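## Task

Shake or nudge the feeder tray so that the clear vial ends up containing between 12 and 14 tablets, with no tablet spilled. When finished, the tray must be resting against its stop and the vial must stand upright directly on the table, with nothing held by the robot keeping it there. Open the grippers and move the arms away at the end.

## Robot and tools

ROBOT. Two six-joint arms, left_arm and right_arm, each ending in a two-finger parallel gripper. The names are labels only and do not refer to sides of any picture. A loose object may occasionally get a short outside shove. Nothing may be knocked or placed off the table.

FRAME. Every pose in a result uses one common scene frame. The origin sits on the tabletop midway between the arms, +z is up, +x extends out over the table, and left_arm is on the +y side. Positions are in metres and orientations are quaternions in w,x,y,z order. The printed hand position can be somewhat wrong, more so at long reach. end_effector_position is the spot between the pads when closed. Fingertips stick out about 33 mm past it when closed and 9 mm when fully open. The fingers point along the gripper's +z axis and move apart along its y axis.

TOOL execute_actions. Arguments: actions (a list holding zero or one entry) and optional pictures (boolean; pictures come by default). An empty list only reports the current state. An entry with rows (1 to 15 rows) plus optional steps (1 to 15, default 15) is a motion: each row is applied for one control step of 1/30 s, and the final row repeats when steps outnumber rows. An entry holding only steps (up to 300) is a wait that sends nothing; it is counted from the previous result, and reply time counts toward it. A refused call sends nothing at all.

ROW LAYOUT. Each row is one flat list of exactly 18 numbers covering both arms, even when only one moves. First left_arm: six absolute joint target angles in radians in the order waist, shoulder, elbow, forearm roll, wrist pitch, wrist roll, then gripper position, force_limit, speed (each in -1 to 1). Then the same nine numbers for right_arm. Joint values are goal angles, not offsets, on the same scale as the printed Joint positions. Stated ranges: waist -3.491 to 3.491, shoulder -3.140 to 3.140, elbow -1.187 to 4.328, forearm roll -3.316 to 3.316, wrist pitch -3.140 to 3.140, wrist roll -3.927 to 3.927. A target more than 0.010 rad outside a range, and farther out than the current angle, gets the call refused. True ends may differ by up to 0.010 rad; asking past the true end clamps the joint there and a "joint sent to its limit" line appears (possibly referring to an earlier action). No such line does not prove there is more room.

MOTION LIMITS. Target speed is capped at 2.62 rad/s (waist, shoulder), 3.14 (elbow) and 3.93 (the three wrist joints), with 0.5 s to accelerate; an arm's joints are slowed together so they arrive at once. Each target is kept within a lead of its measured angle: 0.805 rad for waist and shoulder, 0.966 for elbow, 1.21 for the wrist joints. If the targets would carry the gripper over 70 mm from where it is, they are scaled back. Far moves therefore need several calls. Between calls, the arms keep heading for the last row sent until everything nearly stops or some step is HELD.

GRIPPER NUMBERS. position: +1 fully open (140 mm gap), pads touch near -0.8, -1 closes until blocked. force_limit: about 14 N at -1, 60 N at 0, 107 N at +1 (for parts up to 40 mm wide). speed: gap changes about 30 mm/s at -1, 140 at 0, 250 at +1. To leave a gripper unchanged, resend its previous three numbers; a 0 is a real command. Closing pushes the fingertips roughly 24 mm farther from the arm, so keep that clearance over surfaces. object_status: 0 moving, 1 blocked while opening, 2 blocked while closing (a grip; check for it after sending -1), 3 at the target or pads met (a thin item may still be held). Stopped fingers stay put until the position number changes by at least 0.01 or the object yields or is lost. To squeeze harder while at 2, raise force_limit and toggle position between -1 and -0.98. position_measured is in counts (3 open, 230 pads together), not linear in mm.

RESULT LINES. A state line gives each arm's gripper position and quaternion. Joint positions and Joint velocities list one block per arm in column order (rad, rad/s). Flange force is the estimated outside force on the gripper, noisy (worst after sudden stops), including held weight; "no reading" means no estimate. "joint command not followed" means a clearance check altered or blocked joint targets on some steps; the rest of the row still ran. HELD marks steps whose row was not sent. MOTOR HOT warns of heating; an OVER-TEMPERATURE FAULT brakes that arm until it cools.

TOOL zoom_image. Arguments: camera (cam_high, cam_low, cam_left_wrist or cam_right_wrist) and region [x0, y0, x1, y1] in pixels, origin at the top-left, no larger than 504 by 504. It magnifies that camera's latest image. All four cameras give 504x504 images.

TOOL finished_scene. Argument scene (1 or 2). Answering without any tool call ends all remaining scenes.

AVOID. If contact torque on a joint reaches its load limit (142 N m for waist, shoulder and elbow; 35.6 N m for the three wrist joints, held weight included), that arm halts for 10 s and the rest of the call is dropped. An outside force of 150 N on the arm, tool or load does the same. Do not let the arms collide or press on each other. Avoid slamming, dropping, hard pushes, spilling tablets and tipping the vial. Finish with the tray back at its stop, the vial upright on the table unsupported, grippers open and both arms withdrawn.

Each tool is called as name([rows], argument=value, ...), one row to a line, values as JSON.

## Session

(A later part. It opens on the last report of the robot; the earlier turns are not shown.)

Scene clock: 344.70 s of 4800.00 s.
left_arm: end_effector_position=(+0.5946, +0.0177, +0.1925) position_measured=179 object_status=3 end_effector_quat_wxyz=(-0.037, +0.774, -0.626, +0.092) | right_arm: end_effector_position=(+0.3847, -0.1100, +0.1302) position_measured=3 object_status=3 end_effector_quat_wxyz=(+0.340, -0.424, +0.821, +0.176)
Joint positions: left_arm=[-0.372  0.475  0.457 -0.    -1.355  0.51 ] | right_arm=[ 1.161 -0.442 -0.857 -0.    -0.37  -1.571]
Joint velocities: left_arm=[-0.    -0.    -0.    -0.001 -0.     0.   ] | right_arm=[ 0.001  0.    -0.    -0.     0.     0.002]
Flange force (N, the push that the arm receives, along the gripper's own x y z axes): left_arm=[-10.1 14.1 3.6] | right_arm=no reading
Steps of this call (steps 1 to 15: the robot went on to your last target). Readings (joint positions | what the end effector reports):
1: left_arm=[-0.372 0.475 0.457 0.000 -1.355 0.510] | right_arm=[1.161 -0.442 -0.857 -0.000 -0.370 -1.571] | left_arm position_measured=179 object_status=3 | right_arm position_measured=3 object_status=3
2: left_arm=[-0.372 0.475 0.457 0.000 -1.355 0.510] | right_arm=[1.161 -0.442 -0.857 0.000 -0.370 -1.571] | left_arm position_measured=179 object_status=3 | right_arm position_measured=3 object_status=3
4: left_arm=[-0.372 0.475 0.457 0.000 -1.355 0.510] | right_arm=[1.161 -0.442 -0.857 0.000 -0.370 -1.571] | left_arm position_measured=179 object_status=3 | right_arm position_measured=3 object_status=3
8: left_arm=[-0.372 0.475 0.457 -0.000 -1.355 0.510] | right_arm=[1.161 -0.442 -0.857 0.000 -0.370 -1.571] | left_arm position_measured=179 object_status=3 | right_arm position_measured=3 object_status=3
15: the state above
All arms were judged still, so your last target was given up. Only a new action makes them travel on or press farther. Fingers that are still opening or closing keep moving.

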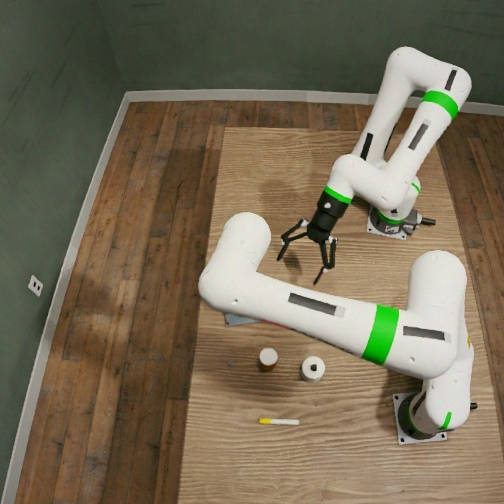

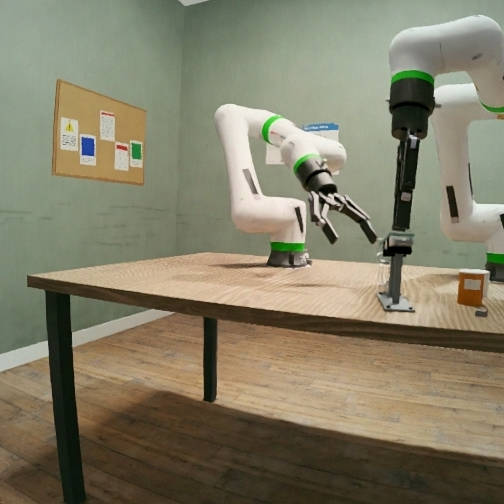

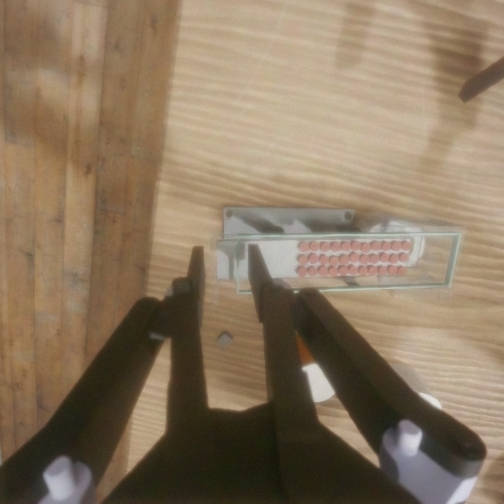

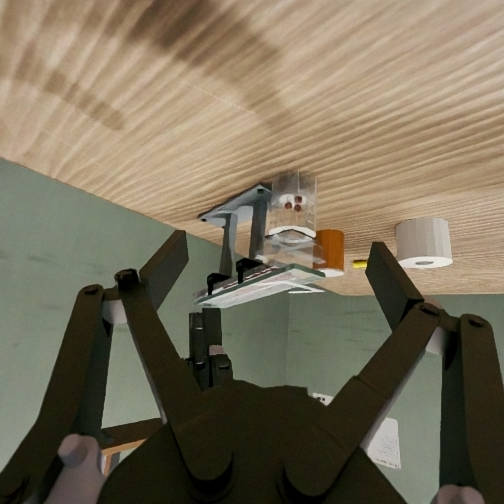

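execute_actions([
  {"rows": [[-0.3717, 0.4748, 0.4571, 0.0, -1.3551, 0.5103, -1, -0.7, -0.5, 1.161, -0.442, -0.857, 0.0, -0.370, -1.571, 1, 0, 0]], "steps": 15},
], pictures=false)

execute_actions([
  {"rows": [[-0.3717, 0.4748, 0.4571, 0.0, -1.3551, 0.5103, -0.4, -0.7, 1, 1.161, -0.442, -0.857, 0.0, -0.370, -1.571, 1, 0, 0]], "steps": 15},
], pictures=false)

execute_actions([
  {"steps": 10},
])

zoom_image(camera="cam_left_wrist", region=[200, 180, 480, 320])

zoom_image(camera="cam_right_wrist", region=[235, 150, 345, 280])

Scene clock: 354.10 s of 4800.00 s.
left_arm: end_effector_position=(+0.5947, +0.0177, +0.1926) position_measured=224 object_status=0 end_effector_quat_wxyz=(-0.037, +0.774, -0.626, +0.092) | right_arm: end_effector_position=(+0.3847, -0.1100, +0.1302) position_measured=3 object_status=3 end_effector_quat_wxyz=(+0.340, -0.424, +0.821, +0.176)
Joint positions: left_arm=[-0.372  0.475  0.457 -0.    -1.355  0.51 ] | right_arm=[ 1.161 -0.442 -0.857 -0.    -0.37  -1.571]
Joint velocities: left_arm=[ 0.    -0.     0.     0.001  0.001  0.   ] | right_arm=[-0.001 -0.     0.     0.    -0.002 -0.   ]
Flange force (N, the push that the arm receives, along the gripper's own x y z axes): left_arm=[-14.2 3.1 -4.9] | right_arm=no reading
Steps of this call (steps 1 to 90: nothing new was sent; then 5.90 s passed at rest; steps 91 to 105: all 15 steps of this action). Readings (joint positions | what the end effector reports):
91: left_arm=[-0.372 0.475 0.457 -0.000 -1.355 0.510] | right_arm=[1.161 -0.442 -0.857 0.000 -0.370 -1.571] | left_arm position_measured=179 object_status=0 | right_arm position_measured=3 object_status=3
92: left_arm=[-0.372 0.475 0.457 -0.000 -1.355 0.510] | right_arm=[1.161 -0.442 -0.857 0.000 -0.370 -1.571] | left_arm position_measured=180 object_status=0 | right_arm position_measured=3 object_status=3
94: left_arm=[-0.372 0.475 0.457 -0.000 -1.355 0.510] | right_arm=[1.161 -0.442 -0.857 -0.000 -0.370 -1.571] | left_arm position_measured=189 object_status=0 | right_arm position_measured=3 object_status=3
98: left_arm=[-0.372 0.475 0.457 -0.000 -1.355 0.510] | right_arm=[1.161 -0.442 -0.857 0.000 -0.370 -1.571] | left_arm position_measured=208 object_status=0 | right_arm position_measured=3 object_status=3
105: the state above

Scene clock: 354.60 s of 4800.00 s.
left_arm: end_effector_position=(+0.5947, +0.0177, +0.1926) position_measured=179 object_status=3 end_effector_quat_wxyz=(-0.037, +0.774, -0.626, +0.092) | right_arm: end_effector_position=(+0.3847, -0.1100, +0.1302) position_measured=3 object_status=3 end_effector_quat_wxyz=(+0.340, -0.424, +0.821, +0.176)
Joint positions: left_arm=[-0.372  0.475  0.457  0.    -1.355  0.51 ] | right_arm=[ 1.161 -0.442 -0.857 -0.    -0.37  -1.571]
Joint velocities: left_arm=[ 0.    -0.001 -0.     0.    -0.001  0.   ] | right_arm=[ 0.    -0.001  0.     0.     0.    -0.001]
Flange force (N, the push that the arm receives, along the gripper's own x y z axes): left_arm=[-15.6 18.3 5.5] | right_arm=no reading
Steps of this call (steps 1 to 15: all 15 steps of this action). Readings (joint positions | what the end effector reports):
1: left_arm=[-0.372 0.475 0.457 -0.000 -1.355 0.510] | right_arm=[1.161 -0.442 -0.857 0.000 -0.370 -1.571] | left_arm position_measured=224 object_status=0 | right_arm position_measured=3 object_status=3
2: left_arm=[-0.372 0.475 0.457 -0.000 -1.355 0.510] | right_arm=[1.161 -0.442 -0.857 -0.000 -0.370 -1.571] | left_arm position_measured=224 object_status=0 | right_arm position_measured=3 object_status=3
4: left_arm=[-0.372 0.475 0.457 -0.000 -1.355 0.510] | right_arm=[1.161 -0.442 -0.857 -0.000 -0.370 -1.571] | left_arm position_measured=202 object_status=0 | right_arm position_measured=3 object_status=3
8: left_arm=[-0.372 0.475 0.457 -0.000 -1.355 0.510] | right_arm=[1.161 -0.442 -0.857 -0.000 -0.370 -1.571] | left_arm position_measured=179 object_status=0 | right_arm position_measured=3 object_status=3
15: the state above

Scene clock: 354.93 s of 4800.00 s.
left_arm: end_effector_position=(+0.5946, +0.0177, +0.1925) position_measured=179 object_status=3 end_effector_quat_wxyz=(-0.037, +0.774, -0.626, +0.092) | right_arm: end_effector_position=(+0.3847, -0.1100, +0.1302) position_measured=3 object_status=3 end_effector_quat_wxyz=(+0.340, -0.424, +0.821, +0.176)
Joint positions: left_arm=[-0.372  0.475  0.457  0.    -1.355  0.51 ] | right_arm=[ 1.161 -0.442 -0.857 -0.    -0.37  -1.571]
Joint velocities: left_arm=[ 0.  0.  0. -0.  0.  0.] | right_arm=[ 0.002 -0.     0.    -0.     0.    -0.   ]
Flange force (N, the push that the arm receives, along the gripper's own x y z axes): left_arm=[-18.1 18.0 6.4] | right_arm=no reading
Steps of this call (steps 1 to 10: the robot went on to your last target). Readings (joint positions | what the end effector reports):
1: left_arm=[-0.372 0.475 0.457 0.000 -1.355 0.510] | right_arm=[1.161 -0.442 -0.857 -0.000 -0.370 -1.571] | left_arm position_measured=179 object_status=3 | right_arm position_measured=3 object_status=3
2: left_arm=[-0.372 0.475 0.457 0.000 -1.355 0.510] | right_arm=[1.161 -0.442 -0.857 -0.000 -0.370 -1.571] | left_arm position_measured=179 object_status=3 | right_arm position_measured=3 object_status=3
4: left_arm=[-0.372 0.475 0.457 0.000 -1.355 0.510] | right_arm=[1.161 -0.442 -0.857 -0.000 -0.370 -1.571] | left_arm position_measured=179 object_status=3 | right_arm position_measured=3 object_status=3
8: left_arm=[-0.372 0.475 0.457 0.000 -1.355 0.510] | right_arm=[1.161 -0.442 -0.857 0.000 -0.370 -1.571] | left_arm position_measured=179 object_status=3 | right_arm position_measured=3 object_status=3
10: the state above

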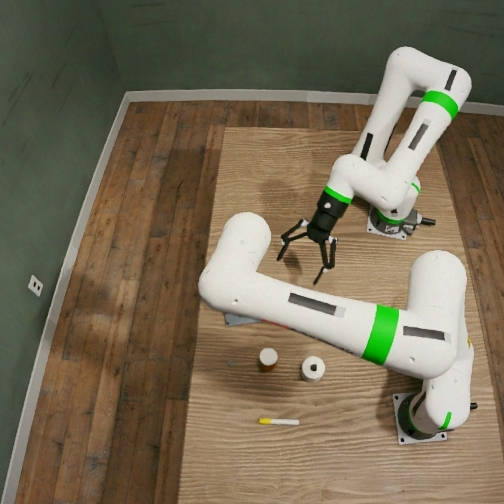

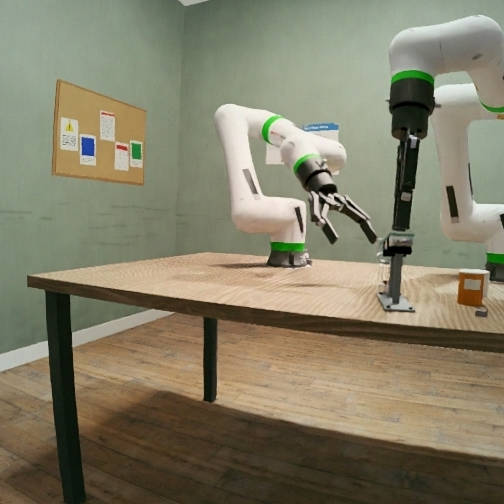

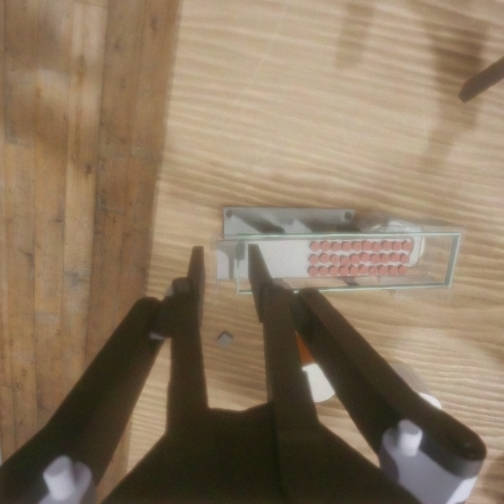

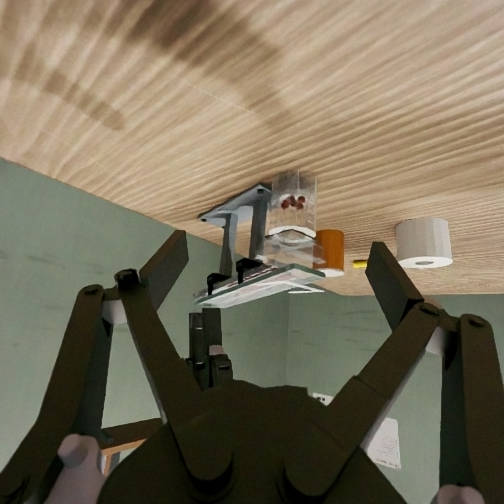

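Region (200, 180, 480, 320) of cam_left_wrist's 504x504 image, scaled by 1.800, with more detail than that image has.

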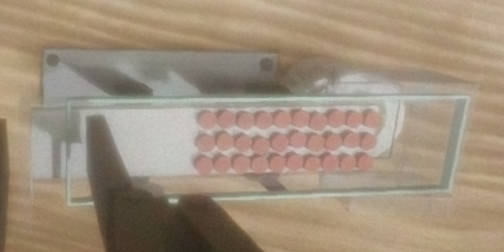

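Region (235, 150, 345, 280) of cam_right_wrist's 504x504 image, scaled by 3.877, with more detail than that image has; it fills the left 426 columns of this view, and the rest is white.

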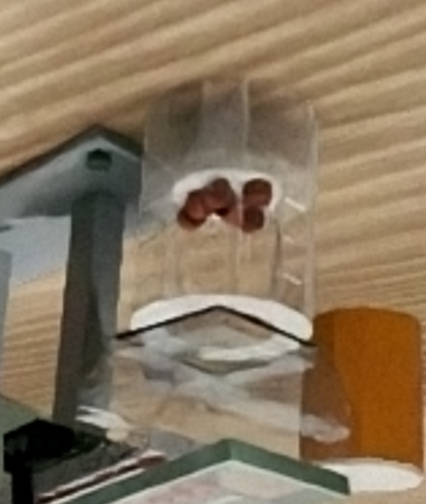

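execute_actions([
  {"rows": [[-0.3717, 0.4748, 0.4571, 0.0, -1.3551, 0.5103, -1, -0.7, -0.5, 1.161, -0.442, -0.857, 0.0, -0.370, -1.571, 1, 0, 0]], "steps": 15},
], pictures=false)

execute_actions([
  {"rows": [[-0.3717, 0.4748, 0.4571, 0.0, -1.3551, 0.5103, -0.4, -0.7, 1, 1.161, -0.442, -0.857, 0.0, -0.370, -1.571, 1, 0, 0]], "steps": 15},
], pictures=false)

execute_actions([
  {"steps": 10},
])

zoom_image(camera="cam_left_wrist", region=[200, 180, 480, 320])

zoom_image(camera="cam_right_wrist", region=[235, 150, 345, 280])

Scene clock: 361.40 s of 4800.00 s.
left_arm: end_effector_position=(+0.5946, +0.0177, +0.1925) position_measured=224 object_status=0 end_effector_quat_wxyz=(-0.037, +0.774, -0.626, +0.092) | right_arm: end_effector_position=(+0.3847, -0.1100, +0.1302) position_measured=3 object_status=3 end_effector_quat_wxyz=(+0.340, -0.424, +0.821, +0.176)
Joint positions: left_arm=[-0.372  0.475  0.457  0.    -1.355  0.51 ] | right_arm=[ 1.161 -0.442 -0.857 -0.    -0.37  -1.571]
Joint velocities: left_arm=[-0.001 -0.001 -0.     0.001  0.    -0.001] | right_arm=[-0.001  0.    -0.     0.     0.001  0.001]
Flange force (N, the push that the arm receives, along the gripper's own x y z axes): left_arm=[-16.3 5.8 -1.3] | right_arm=no reading
Steps of this call (steps 1 to 15: the robot went on to your last target; steps 16 to 90: nothing new was sent; then 2.97 s passed at rest; steps 91 to 105: all 15 steps of this action). Readings (joint positions | what the end effector reports):
91: left_arm=[-0.372 0.475 0.457 0.000 -1.355 0.510] | right_arm=[1.161 -0.442 -0.857 -0.000 -0.370 -1.571] | left_arm position_measured=179 object_status=0 | right_arm position_measured=3 object_status=3
92: left_arm=[-0.372 0.475 0.457 0.000 -1.355 0.510] | right_arm=[1.161 -0.442 -0.857 0.000 -0.370 -1.571] | left_arm position_measured=180 object_status=0 | right_arm position_measured=3 object_status=3
94: left_arm=[-0.372 0.475 0.457 0.000 -1.355 0.510] | right_arm=[1.161 -0.442 -0.857 -0.000 -0.370 -1.571] | left_arm position_measured=189 object_status=0 | right_arm position_measured=3 object_status=3
98: left_arm=[-0.372 0.475 0.457 0.000 -1.355 0.510] | right_arm=[1.161 -0.442 -0.857 0.000 -0.370 -1.571] | left_arm position_measured=208 object_status=0 | right_arm position_measured=3 object_status=3
105: the state above

Scene clock: 361.90 s of 4800.00 s.
left_arm: end_effector_position=(+0.5946, +0.0177, +0.1925) position_measured=179 object_status=3 end_effector_quat_wxyz=(-0.037, +0.774, -0.626, +0.092) | right_arm: end_effector_position=(+0.3847, -0.1100, +0.1302) position_measured=3 object_status=3 end_effector_quat_wxyz=(+0.340, -0.424, +0.821, +0.176)
Joint positions: left_arm=[-0.372  0.475  0.457  0.    -1.355  0.51 ] | right_arm=[ 1.161 -0.442 -0.857 -0.    -0.37  -1.571]
Joint velocities: left_arm=[ 0.     0.    -0.    -0.     0.001  0.   ] | right_arm=[-0.001 -0.     0.    -0.     0.001 -0.002]
Flange force (N, the push that the arm receives, along the gripper's own x y z axes): left_arm=[-15.3 16.2 4.3] | right_arm=no reading
Steps of this call (steps 1 to 15: all 15 steps of this action). Readings (joint positions | what the end effector reports):
1: left_arm=[-0.372 0.475 0.457 0.000 -1.355 0.510] | right_arm=[1.161 -0.442 -0.857 0.000 -0.370 -1.571] | left_arm position_measured=224 object_status=0 | right_arm position_measured=3 object_status=3
2: left_arm=[-0.372 0.475 0.457 0.000 -1.355 0.510] | right_arm=[1.161 -0.442 -0.857 -0.000 -0.370 -1.571] | left_arm position_measured=224 object_status=0 | right_arm position_measured=3 object_status=3
4: left_arm=[-0.372 0.475 0.457 0.000 -1.355 0.510] | right_arm=[1.161 -0.442 -0.857 -0.000 -0.370 -1.571] | left_arm position_measured=202 object_status=0 | right_arm position_measured=3 object_status=3
8: left_arm=[-0.372 0.475 0.457 0.000 -1.355 0.510] | right_arm=[1.161 -0.442 -0.857 -0.000 -0.370 -1.571] | left_arm position_measured=179 object_status=0 | right_arm position_measured=3 object_status=3
15: the state above

Scene clock: 362.23 s of 4800.00 s.
left_arm: end_effector_position=(+0.5946, +0.0177, +0.1925) position_measured=179 object_status=3 end_effector_quat_wxyz=(-0.037, +0.774, -0.626, +0.092) | right_arm: end_effector_position=(+0.3847, -0.1100, +0.1302) position_measured=3 object_status=3 end_effector_quat_wxyz=(+0.340, -0.424, +0.821, +0.176)
Joint positions: left_arm=[-0.372  0.475  0.457  0.    -1.355  0.51 ] | right_arm=[ 1.161 -0.442 -0.857  0.    -0.37  -1.571]
Joint velocities: left_arm=[ 0.001 -0.    -0.    -0.001  0.    -0.   ] | right_arm=[-0.     0.     0.     0.    -0.    -0.002]
Flange force (N, the push that the arm receives, along the gripper's own x y z axes): left_arm=[-13.7 14.8 6.5] | right_arm=no reading
Steps of this call (steps 1 to 10: the robot went on to your last target). Readings (joint positions | what the end effector reports):
1: left_arm=[-0.372 0.475 0.457 0.000 -1.355 0.510] | right_arm=[1.161 -0.442 -0.857 -0.000 -0.370 -1.571] | left_arm position_measured=179 object_status=3 | right_arm position_measured=3 object_status=3
2: left_arm=[-0.372 0.475 0.457 0.000 -1.355 0.510] | right_arm=[1.161 -0.442 -0.857 -0.000 -0.370 -1.571] | left_arm position_measured=179 object_status=3 | right_arm position_measured=3 object_status=3
4: left_arm=[-0.372 0.475 0.457 0.000 -1.355 0.510] | right_arm=[1.161 -0.442 -0.857 -0.000 -0.370 -1.571] | left_arm position_measured=179 object_status=3 | right_arm position_measured=3 object_status=3
8: left_arm=[-0.372 0.475 0.457 0.000 -1.355 0.510] | right_arm=[1.161 -0.442 -0.857 0.000 -0.370 -1.571] | left_arm position_measured=179 object_status=3 | right_arm position_measured=3 object_status=3
10: the state above

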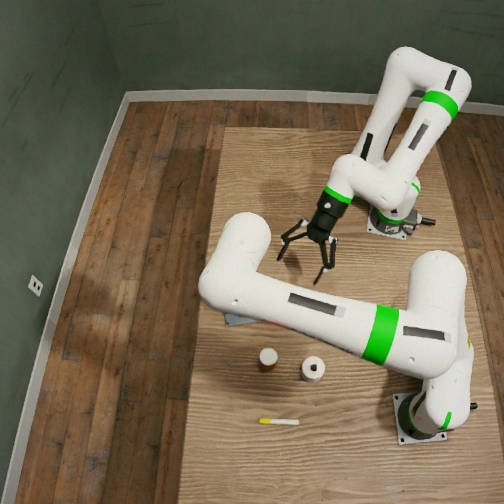

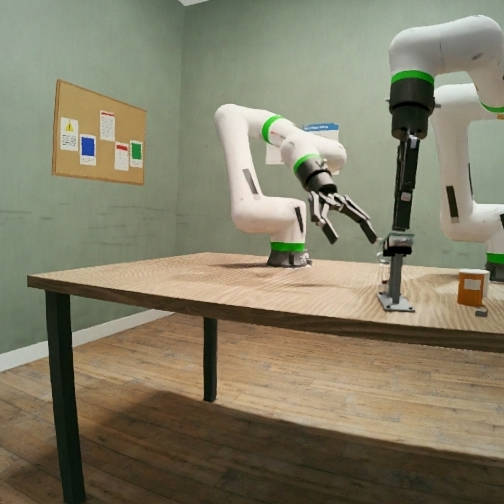

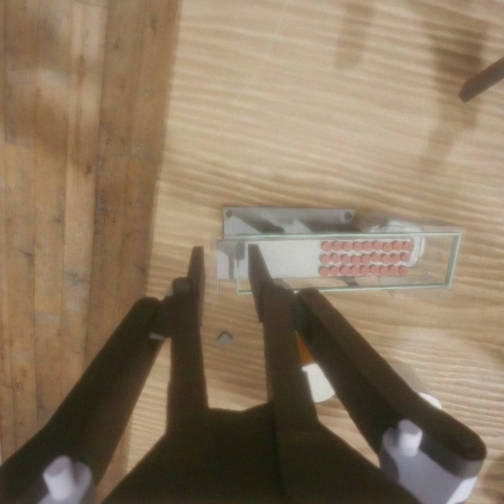

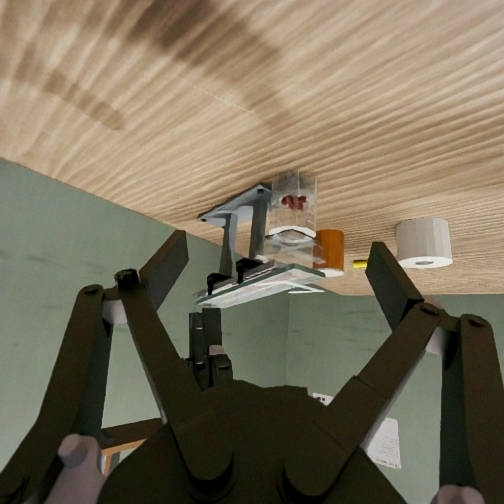

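Region (200, 180, 480, 320) of cam_left_wrist's 504x504 image, scaled by 1.800, with more detail than that image has.

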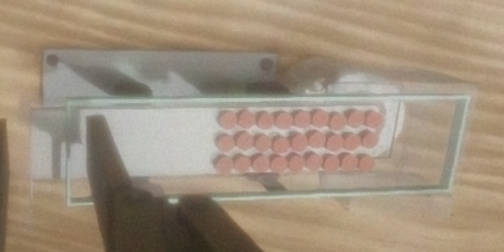

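Region (235, 150, 345, 280) of cam_right_wrist's 504x504 image, scaled by 3.877, with more detail than that image has; it fills the left 426 columns of this view, and the rest is white.

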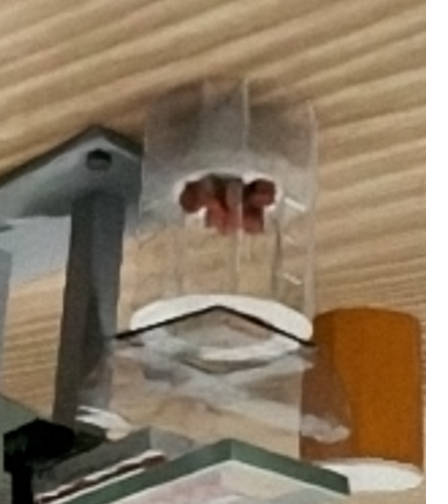

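execute_actions([
  {"rows": [[-0.3717, 0.4748, 0.4571, 0.0, -1.3551, 0.5103, -0.66, -0.7, -0.5, 1.161, -0.442, -0.857, 0.0, -0.370, -1.571, 1, 0, 0]], "steps": 15},
])

zoom_image(camera="cam_left_wrist", region=[200, 180, 480, 320])

Scene clock: 372.13 s of 4800.00 s.
left_arm: end_effector_position=(+0.5946, +0.0178, +0.1924) position_measured=212 object_status=3 end_effector_quat_wxyz=(-0.037, +0.774, -0.626, +0.092) | right_arm: end_effector_position=(+0.3847, -0.1100, +0.1302) position_measured=3 object_status=3 end_effector_quat_wxyz=(+0.340, -0.424, +0.821, +0.176)
Joint positions: left_arm=[-0.372  0.475  0.457 -0.    -1.355  0.51 ] | right_arm=[ 1.161 -0.442 -0.857 -0.    -0.37  -1.571]
Joint velocities: left_arm=[ 0.    -0.002  0.     0.     0.     0.   ] | right_arm=[-0.     0.    -0.     0.     0.     0.001]
Flange force (N, the push that the arm receives, along the gripper's own x y z axes): left_arm=[-13.4 10.8 1.9] | right_arm=no reading
Steps of this call (steps 1 to 15: the robot went on to your last target; steps 16 to 90: nothing new was sent; then 6.40 s passed at rest; steps 91 to 105: all 15 steps of this action). Readings (joint positions | what the end effector reports):
91: left_arm=[-0.372 0.475 0.457 -0.000 -1.355 0.510] | right_arm=[1.161 -0.442 -0.857 -0.000 -0.370 -1.571] | left_arm position_measured=179 object_status=0 | right_arm position_measured=3 object_status=3
92: left_arm=[-0.372 0.475 0.457 -0.000 -1.355 0.510] | right_arm=[1.161 -0.442 -0.857 0.000 -0.370 -1.571] | left_arm position_measured=180 object_status=0 | right_arm position_measured=3 object_status=3
94: left_arm=[-0.372 0.475 0.457 -0.000 -1.355 0.510] | right_arm=[1.161 -0.442 -0.857 -0.000 -0.370 -1.571] | left_arm position_measured=189 object_status=0 | right_arm position_measured=3 object_status=3
98: left_arm=[-0.372 0.475 0.457 -0.000 -1.355 0.510] | right_arm=[1.161 -0.442 -0.857 -0.000 -0.370 -1.571] | left_arm position_measured=208 object_status=0 | right_arm position_measured=3 object_status=3
105: the state above

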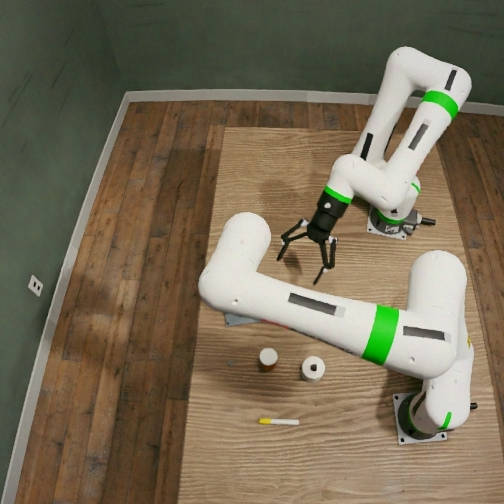

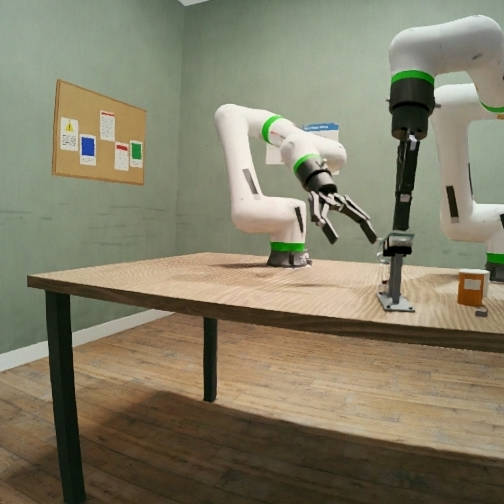

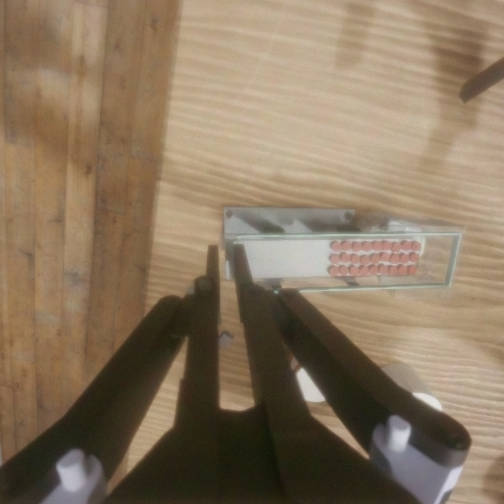

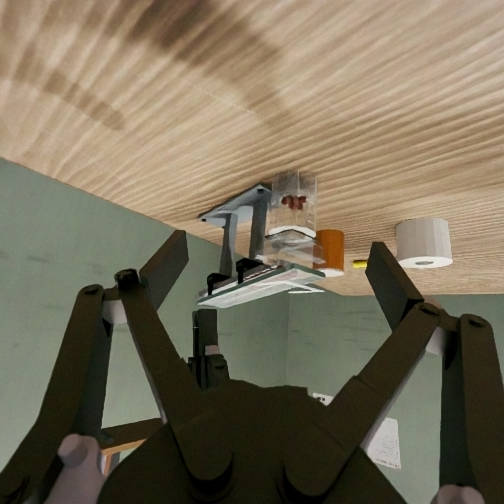

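Region (200, 180, 480, 320) of cam_left_wrist's 504x504 image, scaled by 1.800, with more detail than that image has.

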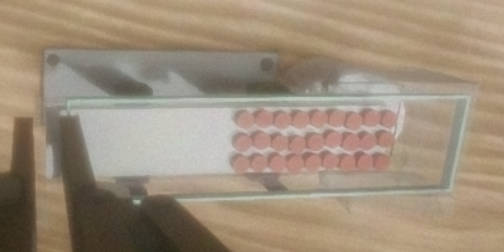

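execute_actions([
  {"rows": [[-0.3717, 0.4748, 0.4571, 0.0, -1.3551, 0.5103, -0.4, -0.7, 1, 1.161, -0.442, -0.857, 0.0, -0.370, -1.571, 1, 0, 0]], "steps": 15},
], pictures=false)

execute_actions([
  {"steps": 10},
])

zoom_image(camera="cam_left_wrist", region=[200, 180, 480, 320])

zoom_image(camera="cam_right_wrist", region=[235, 150, 345, 280])

Scene clock: 377.87 s of 4800.00 s.
left_arm: end_effector_position=(+0.5946, +0.0176, +0.1925) position_measured=179 object_status=3 end_effector_quat_wxyz=(-0.037, +0.774, -0.626, +0.092) | right_arm: end_effector_position=(+0.3847, -0.1100, +0.1302) position_measured=3 object_status=3 end_effector_quat_wxyz=(+0.340, -0.424, +0.821, +0.176)
Joint positions: left_arm=[-0.372  0.475  0.457  0.    -1.355  0.51 ] | right_arm=[ 1.161 -0.442 -0.857 -0.    -0.37  -1.571]
Joint velocities: left_arm=[ 0.    -0.001 -0.001 -0.     0.     0.   ] | right_arm=[ 0.     0.001 -0.     0.    -0.     0.001]
Flange force (N, the push that the arm receives, along the gripper's own x y z axes): left_arm=[-12.3 16.7 5.7] | right_arm=no reading
Steps of this call (steps 1 to 15: the robot went on to your last target; steps 16 to 90: nothing new was sent; then 2.23 s passed at rest; steps 91 to 105: all 15 steps of this action). Readings (joint positions | what the end effector reports):
91: left_arm=[-0.372 0.475 0.457 0.000 -1.355 0.510] | right_arm=[1.161 -0.442 -0.857 0.000 -0.370 -1.571] | left_arm position_measured=212 object_status=0 | right_arm position_measured=3 object_status=3
92: left_arm=[-0.372 0.475 0.457 0.000 -1.355 0.510] | right_arm=[1.161 -0.442 -0.857 -0.000 -0.370 -1.571] | left_arm position_measured=210 object_status=0 | right_arm position_measured=3 object_status=3
94: left_arm=[-0.372 0.475 0.457 0.000 -1.355 0.510] | right_arm=[1.161 -0.442 -0.857 -0.000 -0.370 -1.571] | left_arm position_measured=184 object_status=0 | right_arm position_measured=3 object_status=3
98: left_arm=[-0.372 0.475 0.457 0.000 -1.355 0.510] | right_arm=[1.161 -0.442 -0.857 0.000 -0.370 -1.571] | left_arm position_measured=179 object_status=0 | right_arm position_measured=3 object_status=3
105: the state above

Scene clock: 378.20 s of 4800.00 s.
left_arm: end_effector_position=(+0.5946, +0.0177, +0.1925) position_measured=179 object_status=3 end_effector_quat_wxyz=(-0.037, +0.774, -0.626, +0.092) | right_arm: end_effector_position=(+0.3847, -0.1100, +0.1302) position_measured=3 object_status=3 end_effector_quat_wxyz=(+0.340, -0.424, +0.821, +0.176)
Joint positions: left_arm=[-0.372  0.475  0.457  0.    -1.355  0.51 ] | right_arm=[ 1.161 -0.442 -0.857  0.    -0.37  -1.571]
Joint velocities: left_arm=[-0.001  0.001  0.    -0.    -0.    -0.   ] | right_arm=[ 0.001  0.    -0.    -0.    -0.001  0.001]
Flange force (N, the push that the arm receives, along the gripper's own x y z axes): left_arm=[-13.7 13.9 4.4] | right_arm=no reading
Steps of this call (steps 1 to 10: the robot went on to your last target). Readings (joint positions | what the end effector reports):
1: left_arm=[-0.372 0.475 0.457 0.000 -1.355 0.510] | right_arm=[1.161 -0.442 -0.857 -0.000 -0.370 -1.571] | left_arm position_measured=179 object_status=3 | right_arm position_measured=3 object_status=3
2: left_arm=[-0.372 0.475 0.457 0.000 -1.355 0.510] | right_arm=[1.161 -0.442 -0.857 -0.000 -0.370 -1.571] | left_arm position_measured=179 object_status=3 | right_arm position_measured=3 object_status=3
4: left_arm=[-0.372 0.475 0.457 0.000 -1.355 0.510] | right_arm=[1.161 -0.442 -0.857 -0.000 -0.370 -1.571] | left_arm position_measured=179 object_status=3 | right_arm position_measured=3 object_status=3
8: left_arm=[-0.372 0.475 0.457 0.000 -1.355 0.510] | right_arm=[1.161 -0.442 -0.857 -0.000 -0.370 -1.571] | left_arm position_measured=179 object_status=3 | right_arm position_measured=3 object_status=3
10: the state above

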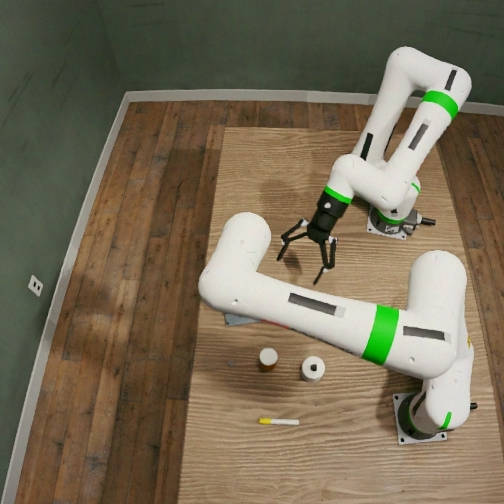

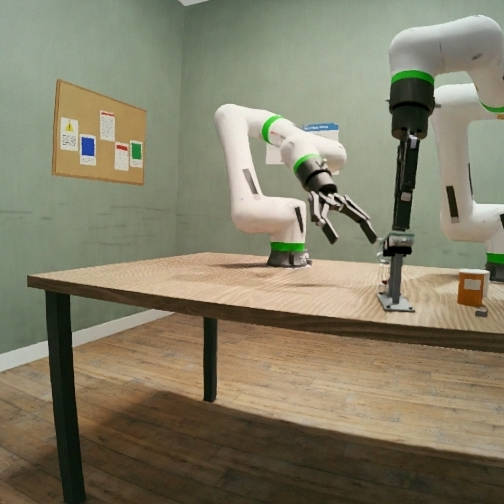

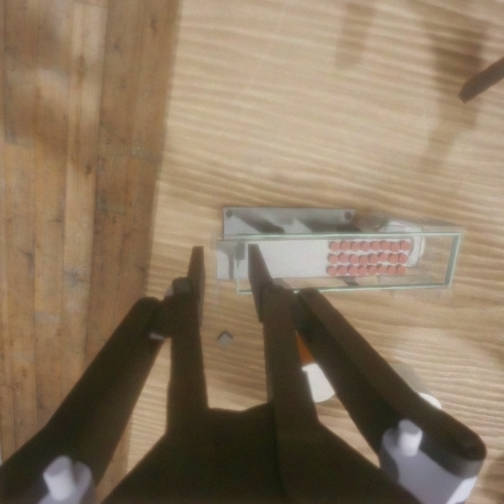

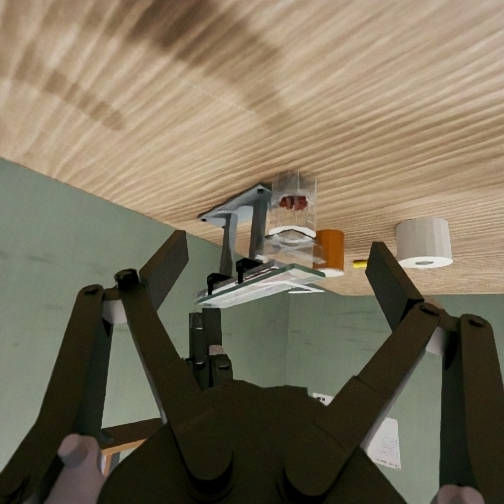

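Region (200, 180, 480, 320) of cam_left_wrist's 504x504 image, scaled by 1.800, with more detail than that image has.

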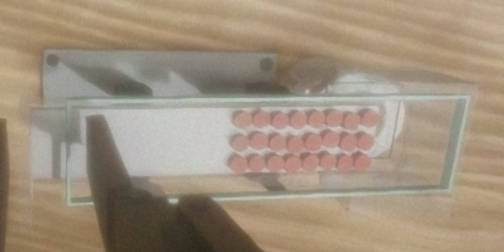

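Region (235, 150, 345, 280) of cam_right_wrist's 504x504 image, scaled by 3.877, with more detail than that image has; it fills the left 426 columns of this view, and the rest is white.

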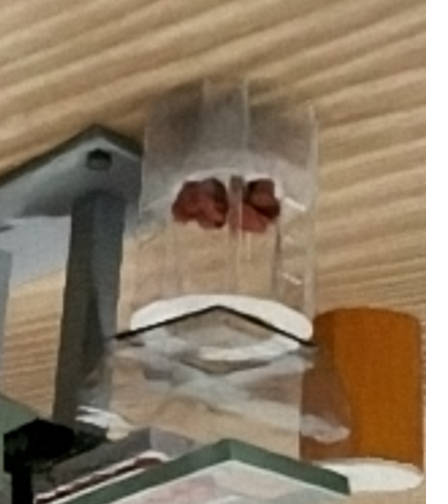

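execute_actions([
  {"rows": [[-0.3717, 0.4281, 0.5724, 0.0, -1.5171, 0.5103, -0.4, -0.7, 1, 1.161, -0.2526, -0.984, 0.0, 0.1205, -1.571, 1, 0, 0]], "steps": 15},
], pictures=false)

execute_actions([
  {"rows": [[0.2, 0.15, 0.3, 0.0, -1.72, 0.5103, 1, -0.7, 0, 1.161, -0.2526, -0.984, 0.0, 0.1205, -1.571, 1, 0, 0]], "steps": 15},
], pictures=false)

execute_actions([
  {"steps": 40},
])

Scene clock: 401.57 s of 4800.00 s.
left_arm: end_effector_position=(+0.5739, +0.0242, +0.2704) position_measured=179 object_status=3 end_effector_quat_wxyz=(-0.037, +0.774, -0.626, +0.092) | right_arm: end_effector_position=(+0.4072, -0.0782, +0.0906) position_measured=3 object_status=3 end_effector_quat_wxyz=(+0.409, -0.408, +0.788, +0.212)
Joint positions: left_arm=[-0.372  0.428  0.572 -0.    -1.517  0.51 ] | right_arm=[ 1.161 -0.255 -0.982 -0.     0.113 -1.571]
Joint velocities: left_arm=[-0.     0.001 -0.    -0.    -0.001 -0.001] | right_arm=[-0.001  0.121 -0.081 -0.     0.315 -0.001]
Flange force (N, the push that the arm receives, along the gripper's own x y z axes): left_arm=[-16.2 16.2 5.1] | right_arm=no reading
Steps of this call (steps 1 to 15: the robot went on to your last target; steps 16 to 90: nothing new was sent; then 19.87 s passed at rest; steps 91 to 105: all 15 steps of this action). Readings (joint positions | what the end effector reports):
91: left_arm=[-0.372 0.475 0.457 -0.000 -1.355 0.510] | right_arm=[1.161 -0.442 -0.857 -0.000 -0.370 -1.571] | left_arm position_measured=179 object_status=3 | right_arm position_measured=3 object_status=3
92: left_arm=[-0.372 0.474 0.459 -0.000 -1.357 0.510] | right_arm=[1.161 -0.441 -0.858 0.000 -0.367 -1.571] | left_arm position_measured=179 object_status=3 | right_arm position_measured=3 object_status=3
94: left_arm=[-0.372 0.465 0.482 -0.000 -1.389 0.510] | right_arm=[1.161 -0.429 -0.866 -0.000 -0.335 -1.571] | left_arm position_measured=179 object_status=3 | right_arm position_measured=3 object_status=3
98: left_arm=[-0.372 0.432 0.561 0.000 -1.500 0.510] | right_arm=[1.161 -0.364 -0.909 -0.000 -0.168 -1.571] | left_arm position_measured=179 object_status=3 | right_arm position_measured=3 object_status=3
105: the state above

Scene clock: 402.07 s of 4800.00 s.
left_arm: end_effector_position=(+0.5521, +0.2065, +0.2861) position_measured=79 object_status=0 end_effector_quat_wxyz=(-0.025, +0.858, -0.512, +0.043) | right_arm: end_effector_position=(+0.4074, -0.0779, +0.0903) position_measured=3 object_status=3 end_effector_quat_wxyz=(+0.410, -0.408, +0.788, +0.212)
Joint positions: left_arm=[-0.087  0.29   0.437 -0.    -1.618  0.51 ] | right_arm=[ 1.161 -0.253 -0.984 -0.     0.12  -1.571]
Joint velocities: left_arm=[ 0.741 -0.362 -0.354 -0.    -0.262 -0.001] | right_arm=[-0.001 -0.001  0.     0.    -0.001 -0.   ]
Flange force (N, the push that the arm receives, along the gripper's own x y z axes): left_arm=[-9.4 8.2 9.3] | right_arm=no reading
Steps of this call (steps 1 to 15: all 15 steps of this action). Readings (joint positions | what the end effector reports):
1: left_arm=[-0.372 0.428 0.572 -0.000 -1.517 0.510] | right_arm=[1.161 -0.253 -0.984 -0.000 0.119 -1.571] | left_arm position_measured=179 object_status=0 | right_arm position_measured=3 object_status=3
2: left_arm=[-0.370 0.427 0.572 -0.000 -1.518 0.510] | right_arm=[1.161 -0.253 -0.984 -0.000 0.120 -1.571] | left_arm position_measured=177 object_status=0 | right_arm position_measured=3 object_status=3
4: left_arm=[-0.349 0.418 0.562 -0.000 -1.525 0.510] | right_arm=[1.161 -0.253 -0.984 -0.000 0.120 -1.571] | left_arm position_measured=162 object_status=0 | right_arm position_measured=3 object_status=3
8: left_arm=[-0.257 0.373 0.518 -0.000 -1.558 0.510] | right_arm=[1.161 -0.253 -0.984 -0.000 0.120 -1.571] | left_arm position_measured=132 object_status=0 | right_arm position_measured=3 object_status=3
15: the state above

Scene clock: 403.40 s of 4800.00 s.
left_arm: end_effector_position=(+0.4800, +0.3504, +0.2981) position_measured=3 object_status=3 end_effector_quat_wxyz=(-0.000, +0.923, -0.384, +0.000) | right_arm: end_effector_position=(+0.4074, -0.0779, +0.0903) position_measured=3 object_status=3 end_effector_quat_wxyz=(+0.410, -0.408, +0.788, +0.212)
Joint positions: left_arm=[ 0.2   0.15  0.3   0.   -1.72  0.51] | right_arm=[ 1.161 -0.253 -0.984 -0.     0.121 -1.571]
Joint velocities: left_arm=[-0.    -0.001  0.    -0.001 -0.    -0.   ] | right_arm=[-0.001  0.    -0.     0.    -0.001 -0.001]
Flange force (N, the push that the arm receives, along the gripper's own x y z axes): left_arm=[-11.0 9.1 10.6] | right_arm=no reading
Steps of this call (steps 1 to 30: the robot went on to your last target; steps 31 to 40: nothing new was sent). Readings (joint positions | what the end effector reports):
1: left_arm=[-0.061 0.277 0.425 -0.000 -1.627 0.510] | right_arm=[1.161 -0.253 -0.984 -0.000 0.120 -1.571] | left_arm position_measured=71 object_status=0 | right_arm position_measured=3 object_status=3
2: left_arm=[-0.036 0.265 0.413 -0.000 -1.636 0.510] | right_arm=[1.161 -0.253 -0.984 -0.000 0.120 -1.571] | left_arm position_measured=63 object_status=0 | right_arm position_measured=3 object_status=3
4: left_arm=[0.016 0.240 0.388 -0.000 -1.655 0.510] | right_arm=[1.161 -0.253 -0.984 -0.000 0.120 -1.571] | left_arm position_measured=48 object_status=0 | right_arm position_measured=3 object_status=3
8: left_arm=[0.122 0.188 0.337 -0.000 -1.692 0.510] | right_arm=[1.161 -0.253 -0.984 -0.000 0.120 -1.571] | left_arm position_measured=18 object_status=0 | right_arm position_measured=3 object_status=3
40: the state above
All arms were judged still, so your last target was given up. Only a new action makes them travel on or press farther. Fingers that are still opening or closing keep moving.

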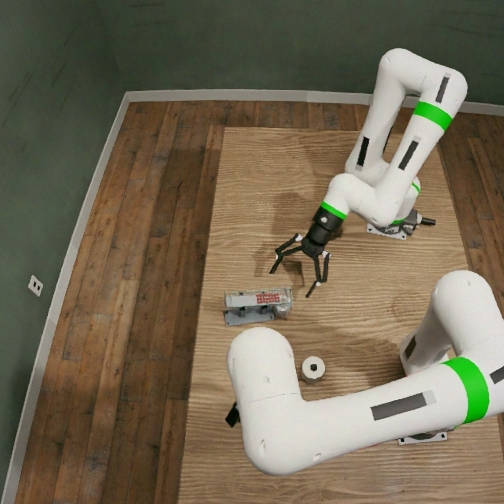

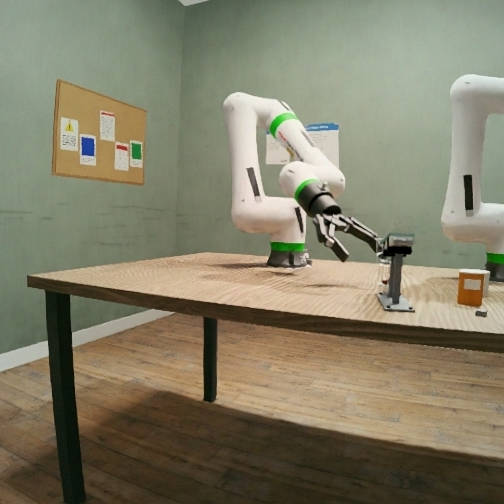

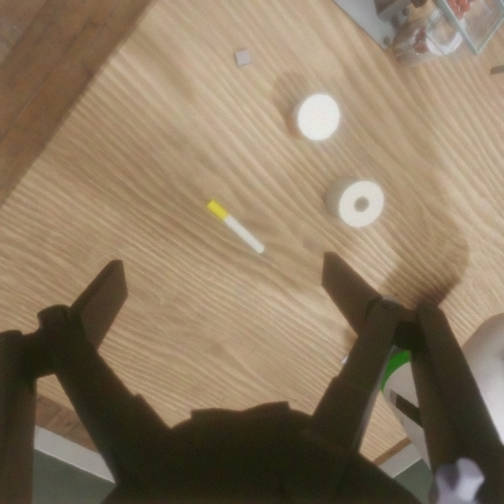

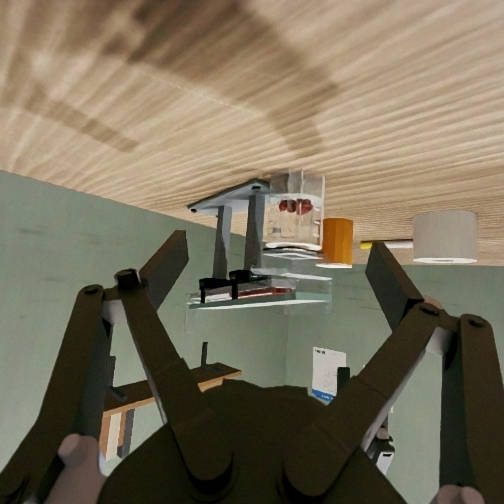

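zoom_image(camera="cam_right_wrist", region=[240, 155, 350, 285])

zoom_image(camera="cam_left_wrist", region=[370, 0, 504, 90])

Region (240, 155, 350, 285) of cam_right_wrist's 504x504 image, scaled by 3.877, with more detail than that image has; it fills the left 426 columns of this view, and the rest is white.

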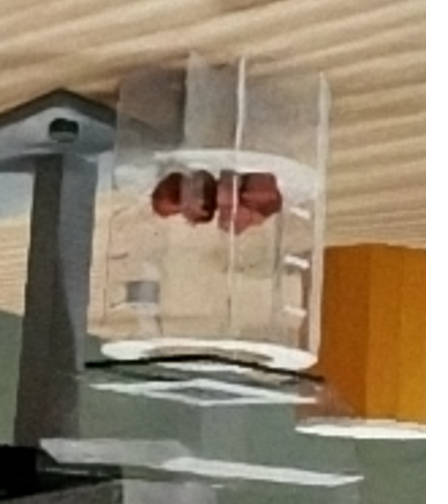

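Region (370, 0, 504, 90) of cam_left_wrist's 504x504 image, scaled by 3.761, with more detail than that image has; it fills the top 339 rows of this view, and the rest is white.

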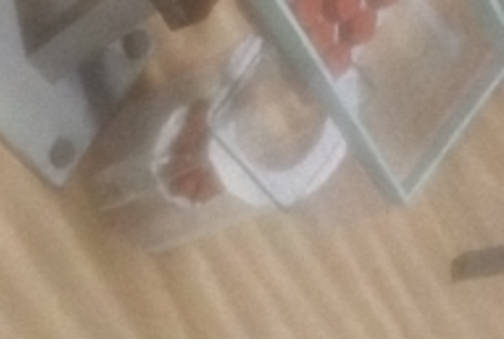

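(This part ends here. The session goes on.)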